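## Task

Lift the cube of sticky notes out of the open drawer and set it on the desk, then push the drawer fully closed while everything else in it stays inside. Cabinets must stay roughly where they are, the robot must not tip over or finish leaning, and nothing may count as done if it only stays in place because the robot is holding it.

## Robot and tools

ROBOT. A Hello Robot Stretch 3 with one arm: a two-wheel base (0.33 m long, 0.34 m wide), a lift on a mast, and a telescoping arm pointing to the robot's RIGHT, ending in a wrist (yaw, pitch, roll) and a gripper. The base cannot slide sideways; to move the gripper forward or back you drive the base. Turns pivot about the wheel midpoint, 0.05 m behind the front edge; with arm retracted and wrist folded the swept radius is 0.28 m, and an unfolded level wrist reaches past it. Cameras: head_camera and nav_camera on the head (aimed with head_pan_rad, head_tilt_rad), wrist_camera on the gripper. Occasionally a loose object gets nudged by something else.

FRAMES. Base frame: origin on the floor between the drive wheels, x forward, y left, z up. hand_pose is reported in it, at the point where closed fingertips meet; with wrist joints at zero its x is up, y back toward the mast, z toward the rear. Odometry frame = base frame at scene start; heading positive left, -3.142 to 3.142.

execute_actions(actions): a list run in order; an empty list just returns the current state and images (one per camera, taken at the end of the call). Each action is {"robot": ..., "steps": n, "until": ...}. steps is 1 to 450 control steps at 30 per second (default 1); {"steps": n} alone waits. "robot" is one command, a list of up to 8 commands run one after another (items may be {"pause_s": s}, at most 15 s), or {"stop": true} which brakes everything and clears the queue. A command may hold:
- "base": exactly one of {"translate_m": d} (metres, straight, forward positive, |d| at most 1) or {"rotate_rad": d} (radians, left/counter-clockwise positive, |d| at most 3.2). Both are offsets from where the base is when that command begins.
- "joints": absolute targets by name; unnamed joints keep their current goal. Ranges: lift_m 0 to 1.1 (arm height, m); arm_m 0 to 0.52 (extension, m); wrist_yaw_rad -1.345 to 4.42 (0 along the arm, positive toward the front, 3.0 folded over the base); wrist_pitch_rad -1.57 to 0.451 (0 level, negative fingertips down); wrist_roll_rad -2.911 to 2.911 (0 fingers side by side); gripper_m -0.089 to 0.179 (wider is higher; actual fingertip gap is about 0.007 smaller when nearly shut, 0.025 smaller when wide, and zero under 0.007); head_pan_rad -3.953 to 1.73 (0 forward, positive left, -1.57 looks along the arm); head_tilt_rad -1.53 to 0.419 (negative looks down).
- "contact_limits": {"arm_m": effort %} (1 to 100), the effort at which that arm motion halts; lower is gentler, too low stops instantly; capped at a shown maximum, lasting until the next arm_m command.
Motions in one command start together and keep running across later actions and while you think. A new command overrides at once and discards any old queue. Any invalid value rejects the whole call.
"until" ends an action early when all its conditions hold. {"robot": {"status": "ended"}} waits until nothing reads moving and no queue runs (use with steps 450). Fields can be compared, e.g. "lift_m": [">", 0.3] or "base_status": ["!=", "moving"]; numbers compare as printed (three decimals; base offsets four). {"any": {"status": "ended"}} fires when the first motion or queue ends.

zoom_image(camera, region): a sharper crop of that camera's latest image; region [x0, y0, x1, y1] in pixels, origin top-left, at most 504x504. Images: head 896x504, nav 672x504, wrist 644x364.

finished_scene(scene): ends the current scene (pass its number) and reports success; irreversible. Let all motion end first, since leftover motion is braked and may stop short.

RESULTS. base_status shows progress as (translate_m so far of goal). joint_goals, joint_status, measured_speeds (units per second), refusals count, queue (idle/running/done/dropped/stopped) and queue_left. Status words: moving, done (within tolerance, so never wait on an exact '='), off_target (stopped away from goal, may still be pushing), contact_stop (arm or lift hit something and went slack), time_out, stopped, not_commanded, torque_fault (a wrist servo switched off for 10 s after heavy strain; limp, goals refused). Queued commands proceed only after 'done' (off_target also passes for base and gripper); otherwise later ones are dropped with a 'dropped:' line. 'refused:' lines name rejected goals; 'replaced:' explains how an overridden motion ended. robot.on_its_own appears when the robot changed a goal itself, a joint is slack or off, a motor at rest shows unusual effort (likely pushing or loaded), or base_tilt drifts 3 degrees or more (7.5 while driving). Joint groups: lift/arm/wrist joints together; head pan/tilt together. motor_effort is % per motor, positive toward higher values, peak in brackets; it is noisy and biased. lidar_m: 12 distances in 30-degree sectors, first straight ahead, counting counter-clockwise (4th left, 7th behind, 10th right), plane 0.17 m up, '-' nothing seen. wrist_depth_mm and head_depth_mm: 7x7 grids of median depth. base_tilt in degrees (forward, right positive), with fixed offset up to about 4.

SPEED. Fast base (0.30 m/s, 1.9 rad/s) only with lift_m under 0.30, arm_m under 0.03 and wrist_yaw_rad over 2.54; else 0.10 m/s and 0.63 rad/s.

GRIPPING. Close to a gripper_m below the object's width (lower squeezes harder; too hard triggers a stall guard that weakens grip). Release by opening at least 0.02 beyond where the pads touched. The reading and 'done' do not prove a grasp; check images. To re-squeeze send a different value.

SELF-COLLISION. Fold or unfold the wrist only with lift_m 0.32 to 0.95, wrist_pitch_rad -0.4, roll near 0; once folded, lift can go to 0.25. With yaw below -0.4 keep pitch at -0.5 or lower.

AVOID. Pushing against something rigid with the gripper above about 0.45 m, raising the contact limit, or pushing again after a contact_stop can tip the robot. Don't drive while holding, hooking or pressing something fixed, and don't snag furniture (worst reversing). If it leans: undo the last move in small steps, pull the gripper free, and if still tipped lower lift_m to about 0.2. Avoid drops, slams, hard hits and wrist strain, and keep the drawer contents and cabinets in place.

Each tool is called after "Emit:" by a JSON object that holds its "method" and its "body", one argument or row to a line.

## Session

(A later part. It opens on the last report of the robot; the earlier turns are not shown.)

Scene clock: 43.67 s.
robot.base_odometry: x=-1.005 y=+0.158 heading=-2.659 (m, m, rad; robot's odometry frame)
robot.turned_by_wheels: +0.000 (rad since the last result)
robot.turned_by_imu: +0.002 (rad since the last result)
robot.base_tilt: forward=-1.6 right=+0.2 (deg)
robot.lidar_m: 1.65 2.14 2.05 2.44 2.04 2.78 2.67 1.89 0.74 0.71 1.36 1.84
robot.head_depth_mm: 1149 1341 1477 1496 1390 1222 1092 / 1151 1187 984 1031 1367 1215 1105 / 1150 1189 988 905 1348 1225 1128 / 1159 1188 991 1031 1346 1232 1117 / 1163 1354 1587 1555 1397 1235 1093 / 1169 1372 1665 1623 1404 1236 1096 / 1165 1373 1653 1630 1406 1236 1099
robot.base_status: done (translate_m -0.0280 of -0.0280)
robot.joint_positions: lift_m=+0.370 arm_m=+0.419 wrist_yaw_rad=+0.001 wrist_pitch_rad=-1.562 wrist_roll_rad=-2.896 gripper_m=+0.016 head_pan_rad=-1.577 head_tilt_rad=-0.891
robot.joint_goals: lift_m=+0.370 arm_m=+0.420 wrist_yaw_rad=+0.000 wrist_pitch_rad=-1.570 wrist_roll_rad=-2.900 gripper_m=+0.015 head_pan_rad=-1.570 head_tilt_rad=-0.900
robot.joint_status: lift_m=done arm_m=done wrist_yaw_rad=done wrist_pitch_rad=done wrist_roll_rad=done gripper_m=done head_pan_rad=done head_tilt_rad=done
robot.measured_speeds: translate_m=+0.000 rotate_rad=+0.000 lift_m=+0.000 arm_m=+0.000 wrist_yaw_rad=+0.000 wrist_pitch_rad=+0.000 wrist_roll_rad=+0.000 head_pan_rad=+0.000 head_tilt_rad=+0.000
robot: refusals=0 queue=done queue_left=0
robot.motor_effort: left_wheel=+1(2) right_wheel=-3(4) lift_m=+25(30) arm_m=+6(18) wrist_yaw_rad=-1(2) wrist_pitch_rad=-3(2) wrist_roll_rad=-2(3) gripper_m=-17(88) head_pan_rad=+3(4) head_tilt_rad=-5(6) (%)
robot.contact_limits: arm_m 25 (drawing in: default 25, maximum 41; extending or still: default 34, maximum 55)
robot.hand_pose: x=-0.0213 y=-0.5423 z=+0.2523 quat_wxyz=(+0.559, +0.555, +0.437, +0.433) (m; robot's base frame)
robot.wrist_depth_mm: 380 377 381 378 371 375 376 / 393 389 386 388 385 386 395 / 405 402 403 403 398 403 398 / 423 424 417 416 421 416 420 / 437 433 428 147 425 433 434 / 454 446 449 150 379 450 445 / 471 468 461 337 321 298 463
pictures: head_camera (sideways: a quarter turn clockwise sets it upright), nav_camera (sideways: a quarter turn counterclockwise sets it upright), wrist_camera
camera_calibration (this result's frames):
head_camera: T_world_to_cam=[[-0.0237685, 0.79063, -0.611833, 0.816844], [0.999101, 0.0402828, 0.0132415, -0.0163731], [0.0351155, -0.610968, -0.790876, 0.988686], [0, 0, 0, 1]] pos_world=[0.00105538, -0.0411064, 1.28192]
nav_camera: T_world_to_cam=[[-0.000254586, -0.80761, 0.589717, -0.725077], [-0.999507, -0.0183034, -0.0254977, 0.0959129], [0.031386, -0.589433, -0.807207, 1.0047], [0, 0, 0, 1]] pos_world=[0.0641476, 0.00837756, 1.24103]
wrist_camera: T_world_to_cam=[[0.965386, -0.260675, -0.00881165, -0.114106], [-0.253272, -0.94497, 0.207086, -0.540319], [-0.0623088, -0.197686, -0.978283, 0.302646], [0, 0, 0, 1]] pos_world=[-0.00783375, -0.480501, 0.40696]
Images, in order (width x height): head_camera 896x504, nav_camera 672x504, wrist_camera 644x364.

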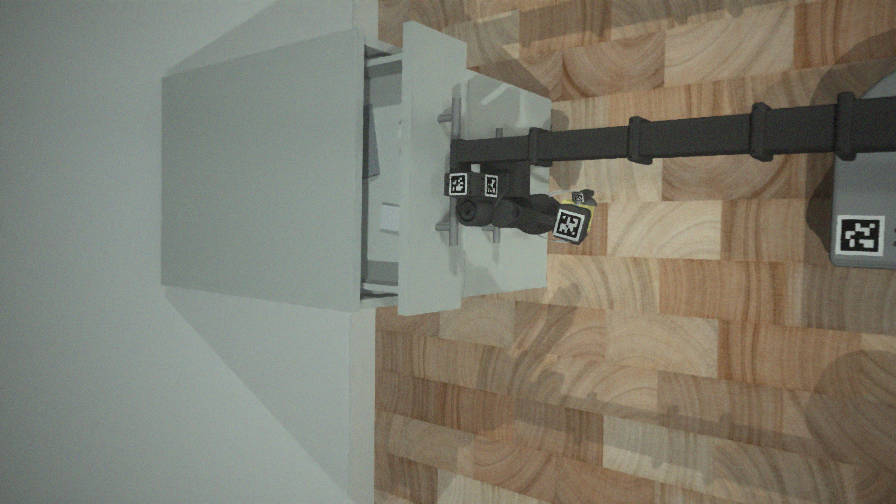

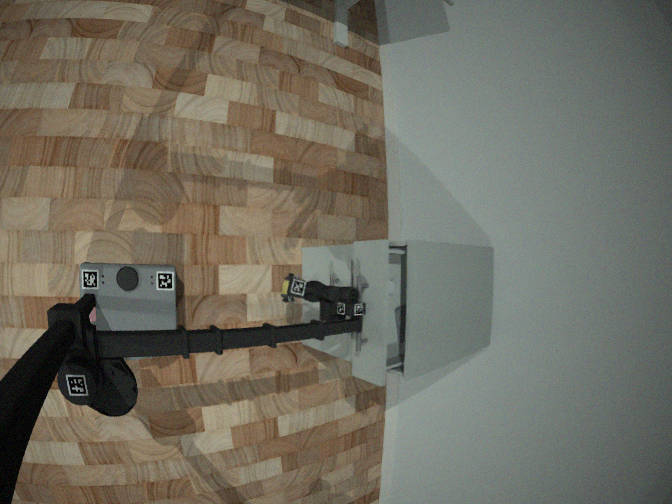

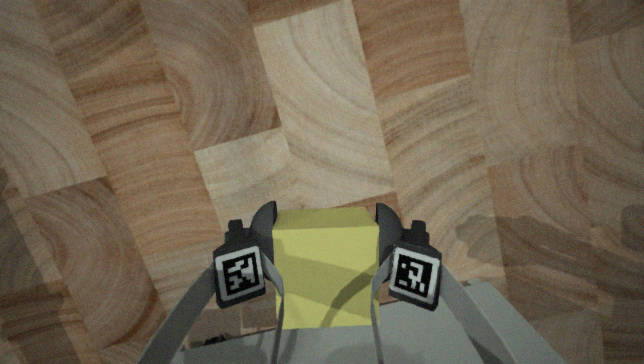

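Emit:
{"method": "execute_actions", "body": {
  "actions": [
    {"robot":[{"joints":{"arm_m":0.49},"contact_limits":{"arm_m":18}},{"joints":{"arm_m":0.52},"contact_limits":{"arm_m":18}}],"steps":150,"until":{"robot":{"status":"ended"}}},
    {"robot":{"joints":{"arm_m":0.3}},"steps":150,"until":{"robot":{"status":"ended"}}}
  ]
}}

Emit:
{"method": "execute_actions", "body": {
  "actions": [
    {"robot":{"base":{"translate_m":0.6},"joints":{"arm_m":0.05,"lift_m":0.95,"head_pan_rad":-0.1,"head_tilt_rad":-0.5}},"steps":450,"until":{"robot":{"status":"ended"}}}
  ]
}}

Scene clock: 48.83 s.
robot.base_odometry: x=-1.005 y=+0.158 heading=-2.659 (m, m, rad; robot's odometry frame)
robot.turned_by_wheels: +0.000 (rad since the last result)
robot.turned_by_imu: +0.001 (rad since the last result)
robot.base_tilt: forward=-1.5 right=+0.4 (deg)
robot.lidar_m: 1.65 2.14 2.05 2.43 2.05 2.79 2.68 1.90 0.74 0.72 1.36 1.84
robot.head_depth_mm: 1150 1348 1486 1566 1387 1212 1084 / 1145 1179 960 1082 1368 1222 1107 / 1145 1193 963 1090 - 1224 1136 / 1160 1191 966 1104 1357 1233 1120 / 1154 1367 1600 1596 1402 1233 1100 / 1161 1365 1659 1623 1409 1229 1100 / 1164 1371 1665 1627 1416 1229 1098
robot.base_status: done (translate_m -0.0280 of -0.0280)
robot.joint_positions: lift_m=+0.370 arm_m=+0.300 wrist_yaw_rad=+0.001 wrist_pitch_rad=-1.565 wrist_roll_rad=-2.897 gripper_m=+0.016 head_pan_rad=-1.577 head_tilt_rad=-0.891
robot.joint_goals: lift_m=+0.370 arm_m=+0.300 wrist_yaw_rad=+0.000 wrist_pitch_rad=-1.570 wrist_roll_rad=-2.900 gripper_m=+0.015 head_pan_rad=-1.570 head_tilt_rad=-0.900
robot.joint_status: lift_m=done arm_m=done wrist_yaw_rad=done wrist_pitch_rad=done wrist_roll_rad=done gripper_m=done head_pan_rad=done head_tilt_rad=done
robot.measured_speeds: translate_m=+0.000 rotate_rad=+0.000 lift_m=+0.000 arm_m=+0.000 wrist_yaw_rad=+0.000 wrist_pitch_rad=+0.000 wrist_roll_rad=+0.000 head_pan_rad=+0.000 head_tilt_rad=+0.000
robot: refusals=0 queue=done queue_left=0
robot.motor_effort: left_wheel=+1(2) right_wheel=+0(3) lift_m=+25(26) arm_m=-5(21) wrist_yaw_rad=-1(2) wrist_pitch_rad=-2(4) wrist_roll_rad=-1(2) gripper_m=-17(16) head_pan_rad=+4(5) head_tilt_rad=-4(5) (%)
robot.hand_pose: x=-0.0213 y=-0.4226 z=+0.2524 quat_wxyz=(+0.558, +0.556, +0.437, +0.434) (m; robot's base frame)
robot.wrist_depth_mm: 380 378 384 374 375 378 378 / 392 389 393 389 389 391 388 / 407 407 400 401 410 399 399 / 418 418 419 418 410 419 409 / 436 434 435 146 430 432 438 / 451 451 459 149 455 449 453 / 474 471 470 465 466 463 470
pictures: head_camera (sideways: a quarter turn clockwise sets it upright), nav_camera (sideways: a quarter turn counterclockwise sets it upright), wrist_camera
replaced: robot.arm_m: its motion had ended contact_stop
camera_calibration (this result's frames):
head_camera: T_world_to_cam=[[-0.023772, 0.790747, -0.611681, 0.816646], [0.9991, 0.0402855, 0.0132504, -0.0163846], [0.0351196, -0.610816, -0.790994, 0.988838], [0, 0, 0, 1]] pos_world=[0.00105561, -0.0411026, 1.28191]
nav_camera: T_world_to_cam=[[-0.000250999, -0.807723, 0.589562, -0.724875], [-0.999507, -0.0183037, -0.0255023, 0.0959189], [0.03139, -0.589278, -0.807321, 1.00484], [0, 0, 0, 1]] pos_world=[0.0641477, 0.00838958, 1.24104]
wrist_camera: T_world_to_cam=[[0.965699, -0.259488, -0.00951914, -0.0822177], [-0.252132, -0.945826, 0.204553, -0.426923], [-0.0620825, -0.195137, -0.978809, 0.32756], [0, 0, 0, 1]] pos_world=[-0.00790748, -0.361211, 0.407165]
Images, in order (width x height): head_camera 896x504, nav_camera 672x504, wrist_camera 644x364.

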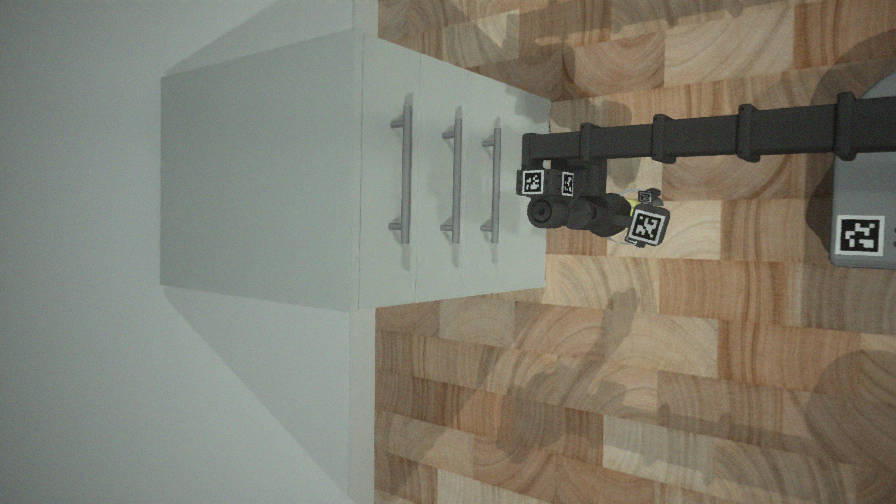

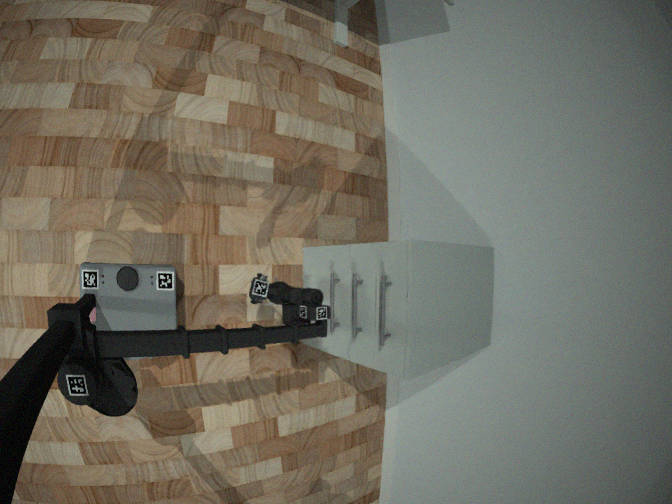

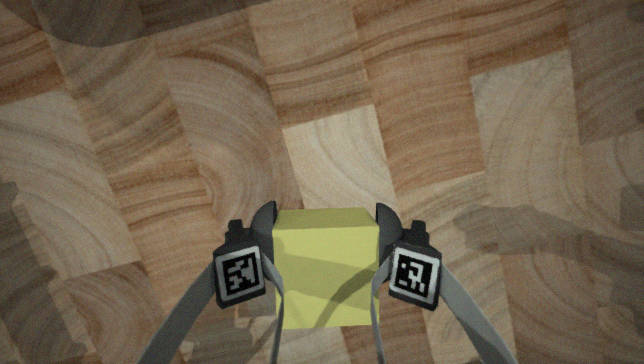

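Scene clock: 55.77 s.
robot.base_odometry: x=-1.537 y=-0.121 heading=-2.659 (m, m, rad; robot's odometry frame)
robot.turned_by_wheels: +0.000 (rad since the last result)
robot.turned_by_imu: +0.002 (rad since the last result)
robot.base_tilt: forward=-1.6 right=+0.3 (deg)
robot.lidar_m: 1.07 1.07 1.72 2.45 2.41 2.71 3.26 1.02 0.86 1.30 1.35 1.38
robot.head_depth_mm: 1242 1359 1491 1158 963 1514 1254 / 1236 1349 1472 1160 962 1513 1262 / 1228 1336 1466 1156 961 1519 1254 / 1217 1331 1453 1163 920 1513 1257 / 1204 1323 1447 1154 926 1507 1247 / 1204 1308 1460 1164 922 1429 1254 / 1189 1300 1443 1155 921 1514 1256
robot.base_status: done (translate_m +0.6000 of +0.6000)
robot.joint_positions: lift_m=+0.950 arm_m=+0.050 wrist_yaw_rad=+0.001 wrist_pitch_rad=-1.564 wrist_roll_rad=-2.897 gripper_m=+0.016 head_pan_rad=-0.107 head_tilt_rad=-0.507
robot.joint_goals: lift_m=+0.950 arm_m=+0.050 wrist_yaw_rad=+0.000 wrist_pitch_rad=-1.570 wrist_roll_rad=-2.900 gripper_m=+0.015 head_pan_rad=-0.100 head_tilt_rad=-0.500
robot.joint_status: lift_m=done arm_m=done wrist_yaw_rad=done wrist_pitch_rad=done wrist_roll_rad=done gripper_m=done head_pan_rad=done head_tilt_rad=done
robot.measured_speeds: translate_m=+0.000 rotate_rad=+0.000 lift_m=+0.000 arm_m=+0.000 wrist_yaw_rad=+0.000 wrist_pitch_rad=+0.000 wrist_roll_rad=+0.000 head_pan_rad=+0.000 head_tilt_rad=+0.000
robot: refusals=0 queue=done queue_left=0
robot.motor_effort: left_wheel=+0(5) right_wheel=-2(3) lift_m=+29(32) arm_m=-5(5) wrist_yaw_rad=-1(1) wrist_pitch_rad=-3(3) wrist_roll_rad=-2(1) gripper_m=-17(17) head_pan_rad=+5(61) head_tilt_rad=+5(35) (%)
robot.hand_pose: x=-0.0213 y=-0.1729 z=+0.8322 quat_wxyz=(+0.558, +0.555, +0.437, +0.434) (m; robot's base frame)
robot.wrist_depth_mm: 930 914 922 898 932 896 922 / 952 970 956 925 925 959 954 / 984 965 - 988 - 993 - / - - - - - - - / - - - 147 - - - / - - - 149 - - - / - - - - - - -
pictures: head_camera (sideways: a quarter turn clockwise sets it upright), nav_camera (sideways: a quarter turn counterclockwise sets it upright), wrist_camera
camera_calibration (this result's frames):
head_camera: T_world_to_cam=[[-0.504098, 0.0257646, -0.863262, 1.14748], [0.0594799, 0.998217, -0.00494067, 0.0130277], [0.861596, -0.0538373, -0.504732, 0.611443], [0, 0, 0, 1]] pos_world=[0.0508504, -0.00965033, 1.29925]
nav_camera: T_world_to_cam=[[0.525553, -0.0521357, 0.849162, -1.06642], [-0.075237, -0.997058, -0.0146513, 0.0761642], [0.847428, -0.0561883, -0.527929, 0.636467], [0, 0, 0, 1]] pos_world=[0.0268288, 0.0561037, 1.24269]
wrist_camera: T_world_to_cam=[[0.9657, -0.259495, -0.00928806, -0.0120804], [-0.252131, -0.945645, 0.205392, -0.309956], [-0.0620813, -0.196005, -0.978636, 0.943534], [0, 0, 0, 1]] pos_world=[-0.00790747, -0.111306, 0.986926]
Images, in order (width x height): head_camera 896x504, nav_camera 672x504, wrist_camera 644x364.

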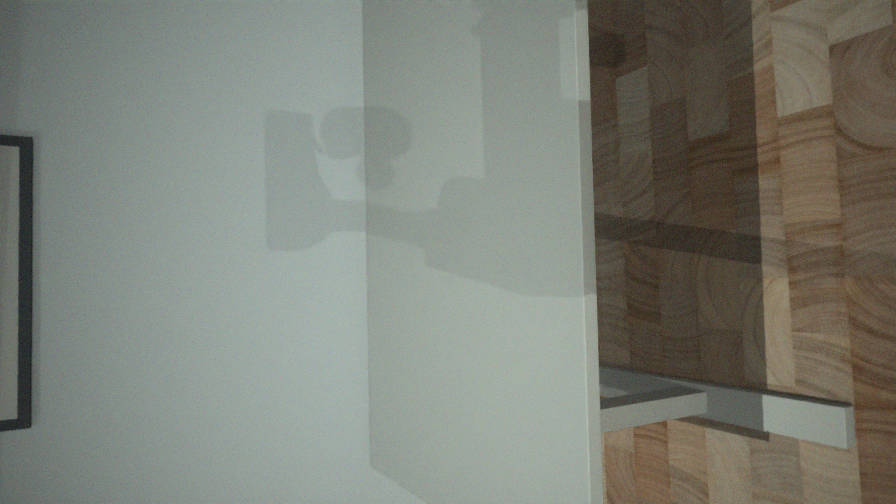

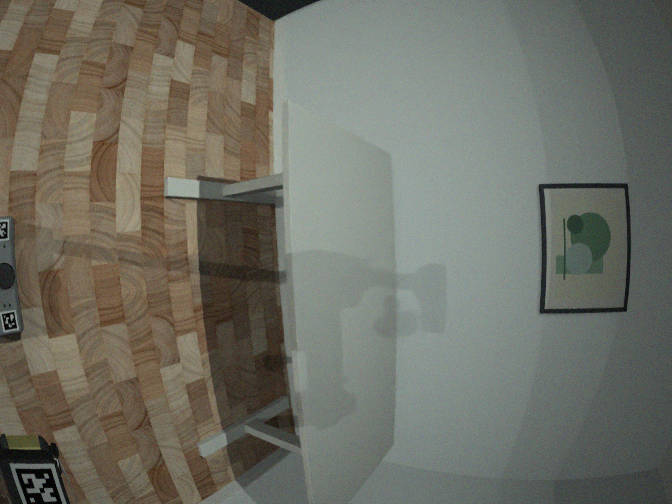

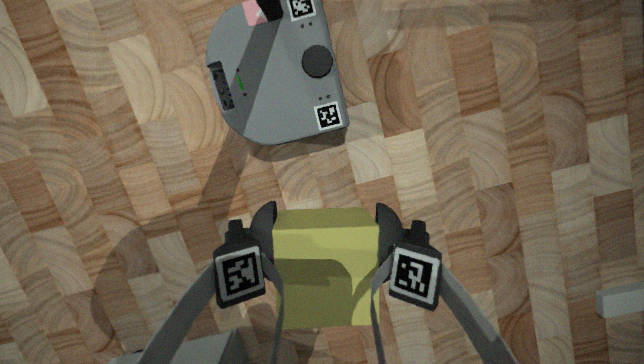

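Emit:
{"method": "execute_actions", "body": {
  "actions": [
    {"robot":[{"base":{"translate_m":0.2},"joints":{"head_pan_rad":-1.57,"head_tilt_rad":-0.8,"lift_m":0.93}},{"base":{"rotate_rad":1.55},"joints":{"arm_m":0.5}}],"steps":450,"until":{"robot":{"status":"ended"}}}
  ]
}}

Scene clock: 63.50 s.
robot.base_odometry: x=-1.714 y=-0.214 heading=-1.109 (m, m, rad; robot's odometry frame)
robot.turned_by_wheels: +1.550 (rad since the last result)
robot.turned_by_imu: +1.581 (rad since the last result)
robot.base_tilt: forward=-1.6 right=+0.3 (deg)
robot.lidar_m: 2.45 2.42 2.69 3.45 1.03 0.99 1.30 1.23 1.29 1.27 0.87 1.63
robot.head_depth_mm: 1054 - 938 761 1450 1270 1112 / 1033 1209 972 780 1447 1263 1107 / 1041 - 943 784 1446 1274 1113 / 1080 1197 976 786 1484 1273 1120 / 1083 1198 980 785 1456 1278 1116 / 1087 1207 980 789 1457 1253 1122 / 1094 1237 983 788 1493 1282 1118
robot.base_status: done (rotate_rad +1.5499 of +1.5500)
robot.joint_positions: lift_m=+0.930 arm_m=+0.500 wrist_yaw_rad=+0.001 wrist_pitch_rad=-1.564 wrist_roll_rad=-2.897 gripper_m=+0.016 head_pan_rad=-1.563 head_tilt_rad=-0.790
robot.joint_goals: lift_m=+0.930 arm_m=+0.500 wrist_yaw_rad=+0.000 wrist_pitch_rad=-1.570 wrist_roll_rad=-2.900 gripper_m=+0.015 head_pan_rad=-1.570 head_tilt_rad=-0.800
robot.joint_status: lift_m=done arm_m=done wrist_yaw_rad=done wrist_pitch_rad=done wrist_roll_rad=done gripper_m=done head_pan_rad=done head_tilt_rad=done
robot.measured_speeds: translate_m=+0.000 rotate_rad=+0.000 lift_m=+0.000 arm_m=+0.000 wrist_yaw_rad=+0.000 wrist_pitch_rad=+0.000 wrist_roll_rad=+0.000 head_pan_rad=+0.000 head_tilt_rad=+0.000
robot: refusals=0 queue=done queue_left=0
robot.motor_effort: left_wheel=-2(6) right_wheel=+2(7) lift_m=+23(28) arm_m=+5(6) wrist_yaw_rad=-1(2) wrist_pitch_rad=-3(3) wrist_roll_rad=-2(2) gripper_m=-17(17) head_pan_rad=-5(63) head_tilt_rad=-5(35) (%)
robot.hand_pose: x=-0.0213 y=-0.6220 z=+0.8124 quat_wxyz=(+0.558, +0.555, +0.437, +0.434) (m; robot's base frame)
robot.wrist_depth_mm: 897 921 898 227 228 226 225 / 916 237 239 234 235 235 235 / 246 244 243 245 244 243 243 / 254 252 253 255 253 252 251 / 263 262 258 146 257 260 261 / 275 272 276 148 272 273 269 / 286 285 285 283 282 281 281
pictures: head_camera (sideways: a quarter turn clockwise sets it upright), nav_camera (sideways: a quarter turn counterclockwise sets it upright), wrist_camera
camera_calibration (this result's frames):
head_camera: T_world_to_cam=[[-0.0337276, 0.724839, -0.688092, 0.916271], [0.998473, 0.0545836, 0.00855732, -0.0102724], [0.0437612, -0.686753, -0.725573, 0.903714], [0, 0, 0, 1]] pos_world=[0.00161264, -0.04296, 1.28628]
nav_camera: T_world_to_cam=[[0.00994702, -0.744269, 0.667806, -0.826885], [-0.99916, -0.0339527, -0.0229576, 0.0926071], [0.0397605, -0.667017, -0.743981, 0.922433], [0, 0, 0, 1]] pos_world=[0.0640779, 0.00299827, 1.2406]
wrist_camera: T_world_to_cam=[[0.965675, -0.25959, -0.00925237, -0.128899], [-0.252222, -0.945592, 0.205521, -0.730678], [-0.0621002, -0.196133, -0.978609, 0.836061], [0, 0, 0, 1]] pos_world=[-0.007899, -0.560405, 0.967154]
Images, in order (width x height): head_camera 896x504, nav_camera 672x504, wrist_camera 644x364.

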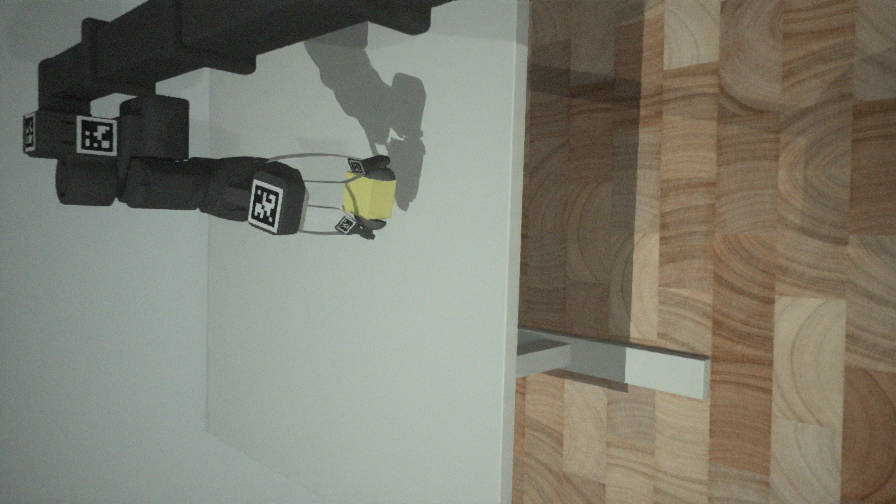

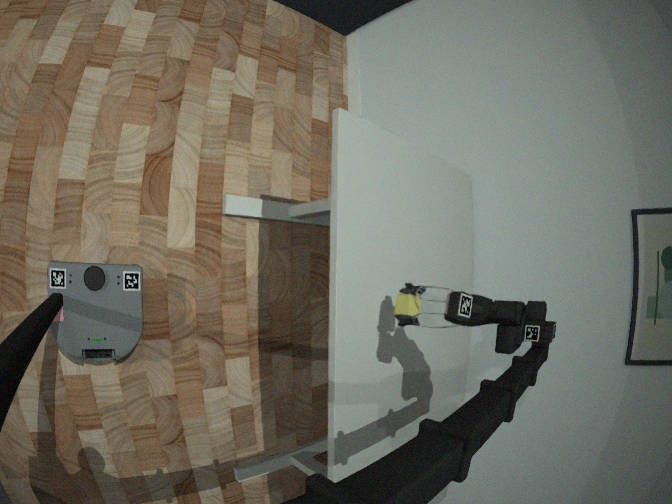

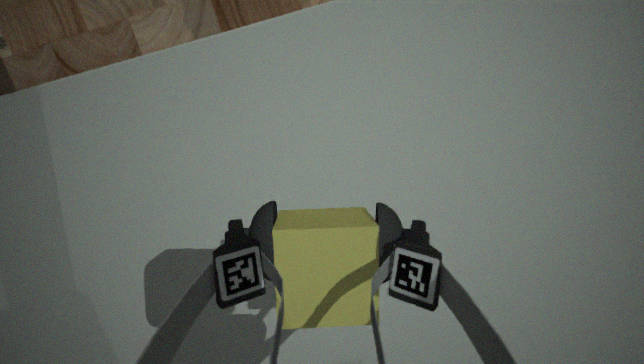

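Emit:
{"method": "execute_actions", "body": {
  "actions": [
    {"robot":{"joints":{"lift_m":0.862}},"steps":150,"until":{"robot":{"status":"ended"}}},
    {"robot":[{"joints":{"gripper_m":0.1}},{"joints":{"lift_m":0.95}}],"steps":150,"until":{"robot":{"status":"ended"}}}
  ]
}}

Emit:
{"method": "finished_scene", "body": {
  "scene": 2
}}

Scene clock: 67.87 s.
robot.base_odometry: x=-1.714 y=-0.214 heading=-1.109 (m, m, rad; robot's odometry frame)
robot.turned_by_wheels: +0.000 (rad since the last result)
robot.turned_by_imu: +0.001 (rad since the last result)
robot.base_tilt: forward=-1.5 right=+0.3 (deg)
robot.lidar_m: 2.45 2.42 2.68 3.45 1.04 0.98 1.30 1.24 1.29 1.27 0.87 1.64
robot.head_depth_mm: 1032 - 964 778 1442 1264 1111 / - 1211 976 781 1441 1269 1113 / 1041 - 942 782 1448 1271 1111 / 1082 1193 980 786 1481 1275 1112 / 1082 1198 981 786 1452 1277 1119 / 1089 1208 980 786 1461 1249 1121 / 1092 1229 985 789 1497 1282 1120
robot.base_status: done (rotate_rad +1.5499 of +1.5500)
robot.joint_positions: lift_m=+0.950 arm_m=+0.500 wrist_yaw_rad=+0.001 wrist_pitch_rad=-1.564 wrist_roll_rad=-2.897 gripper_m=+0.100 head_pan_rad=-1.563 head_tilt_rad=-0.790
robot.joint_goals: lift_m=+0.950 arm_m=+0.500 wrist_yaw_rad=+0.000 wrist_pitch_rad=-1.570 wrist_roll_rad=-2.900 gripper_m=+0.100 head_pan_rad=-1.570 head_tilt_rad=-0.800
robot.joint_status: lift_m=done arm_m=done wrist_yaw_rad=done wrist_pitch_rad=done wrist_roll_rad=done gripper_m=done head_pan_rad=done head_tilt_rad=done
robot.measured_speeds: translate_m=+0.000 rotate_rad=+0.000 lift_m=+0.000 arm_m=+0.000 wrist_yaw_rad=+0.000 wrist_pitch_rad=+0.000 wrist_roll_rad=+0.000 head_pan_rad=+0.000 head_tilt_rad=+0.000
robot: refusals=0 queue=done queue_left=0
robot.motor_effort: left_wheel=-3(3) right_wheel=+3(2) lift_m=+28(30) arm_m=+5(5) wrist_yaw_rad=-1(1) wrist_pitch_rad=-3(3) wrist_roll_rad=-1(1) gripper_m=+0(81) head_pan_rad=-5(4) head_tilt_rad=-6(6) (%)
robot.hand_pose: x=-0.0213 y=-0.6220 z=+0.8322 quat_wxyz=(+0.558, +0.555, +0.437, +0.434) (m; robot's base frame)
robot.wrist_depth_mm: 935 926 927 250 245 246 245 / 976 258 256 255 254 255 254 / 264 266 260 266 264 265 262 / 273 273 273 270 274 275 273 / 285 283 280 245 282 282 281 / 294 293 295 292 296 294 292 / 304 308 306 304 303 304 302
pictures: head_camera (sideways: a quarter turn clockwise sets it upright), nav_camera (sideways: a quarter turn counterclockwise sets it upright), wrist_camera
camera_calibration (this result's frames):
head_camera: T_world_to_cam=[[-0.0337277, 0.724839, -0.688092, 0.916271], [0.998473, 0.0545837, 0.00855732, -0.0102724], [0.0437613, -0.686753, -0.725573, 0.903714], [0, 0, 0, 1]] pos_world=[0.00161265, -0.04296, 1.28628]
nav_camera: T_world_to_cam=[[0.0099471, -0.744269, 0.667806, -0.826885], [-0.99916, -0.0339528, -0.0229576, 0.0926071], [0.0397605, -0.667017, -0.743981, 0.922433], [0, 0, 0, 1]] pos_world=[0.0640779, 0.00299827, 1.2406]
wrist_camera: T_world_to_cam=[[0.965675, -0.25959, -0.00925237, -0.128718], [-0.252222, -0.945592, 0.205521, -0.734751], [-0.0621002, -0.196133, -0.978609, 0.855412], [0, 0, 0, 1]] pos_world=[-0.007899, -0.560414, 0.98693]
Images, in order (width x height): head_camera 896x504, nav_camera 672x504, wrist_camera 644x364.

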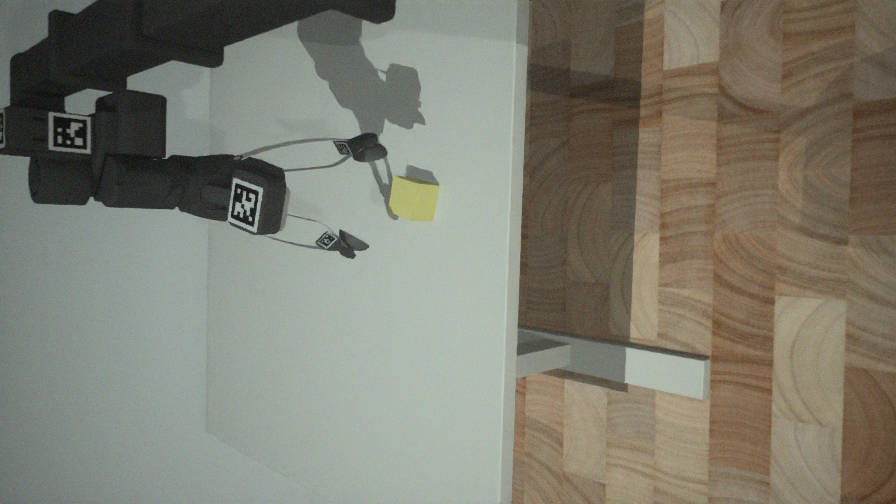

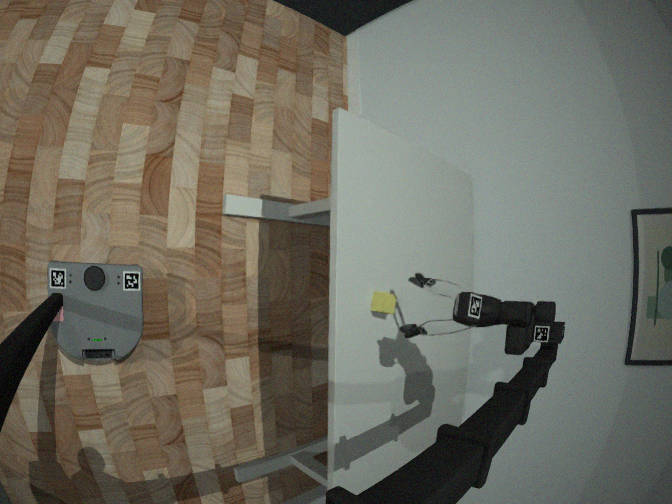

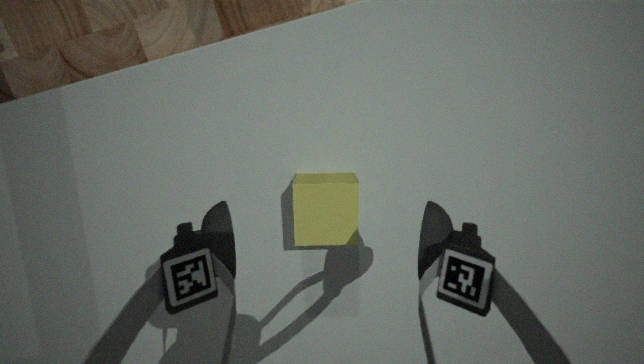

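The scene is finished: the task was done.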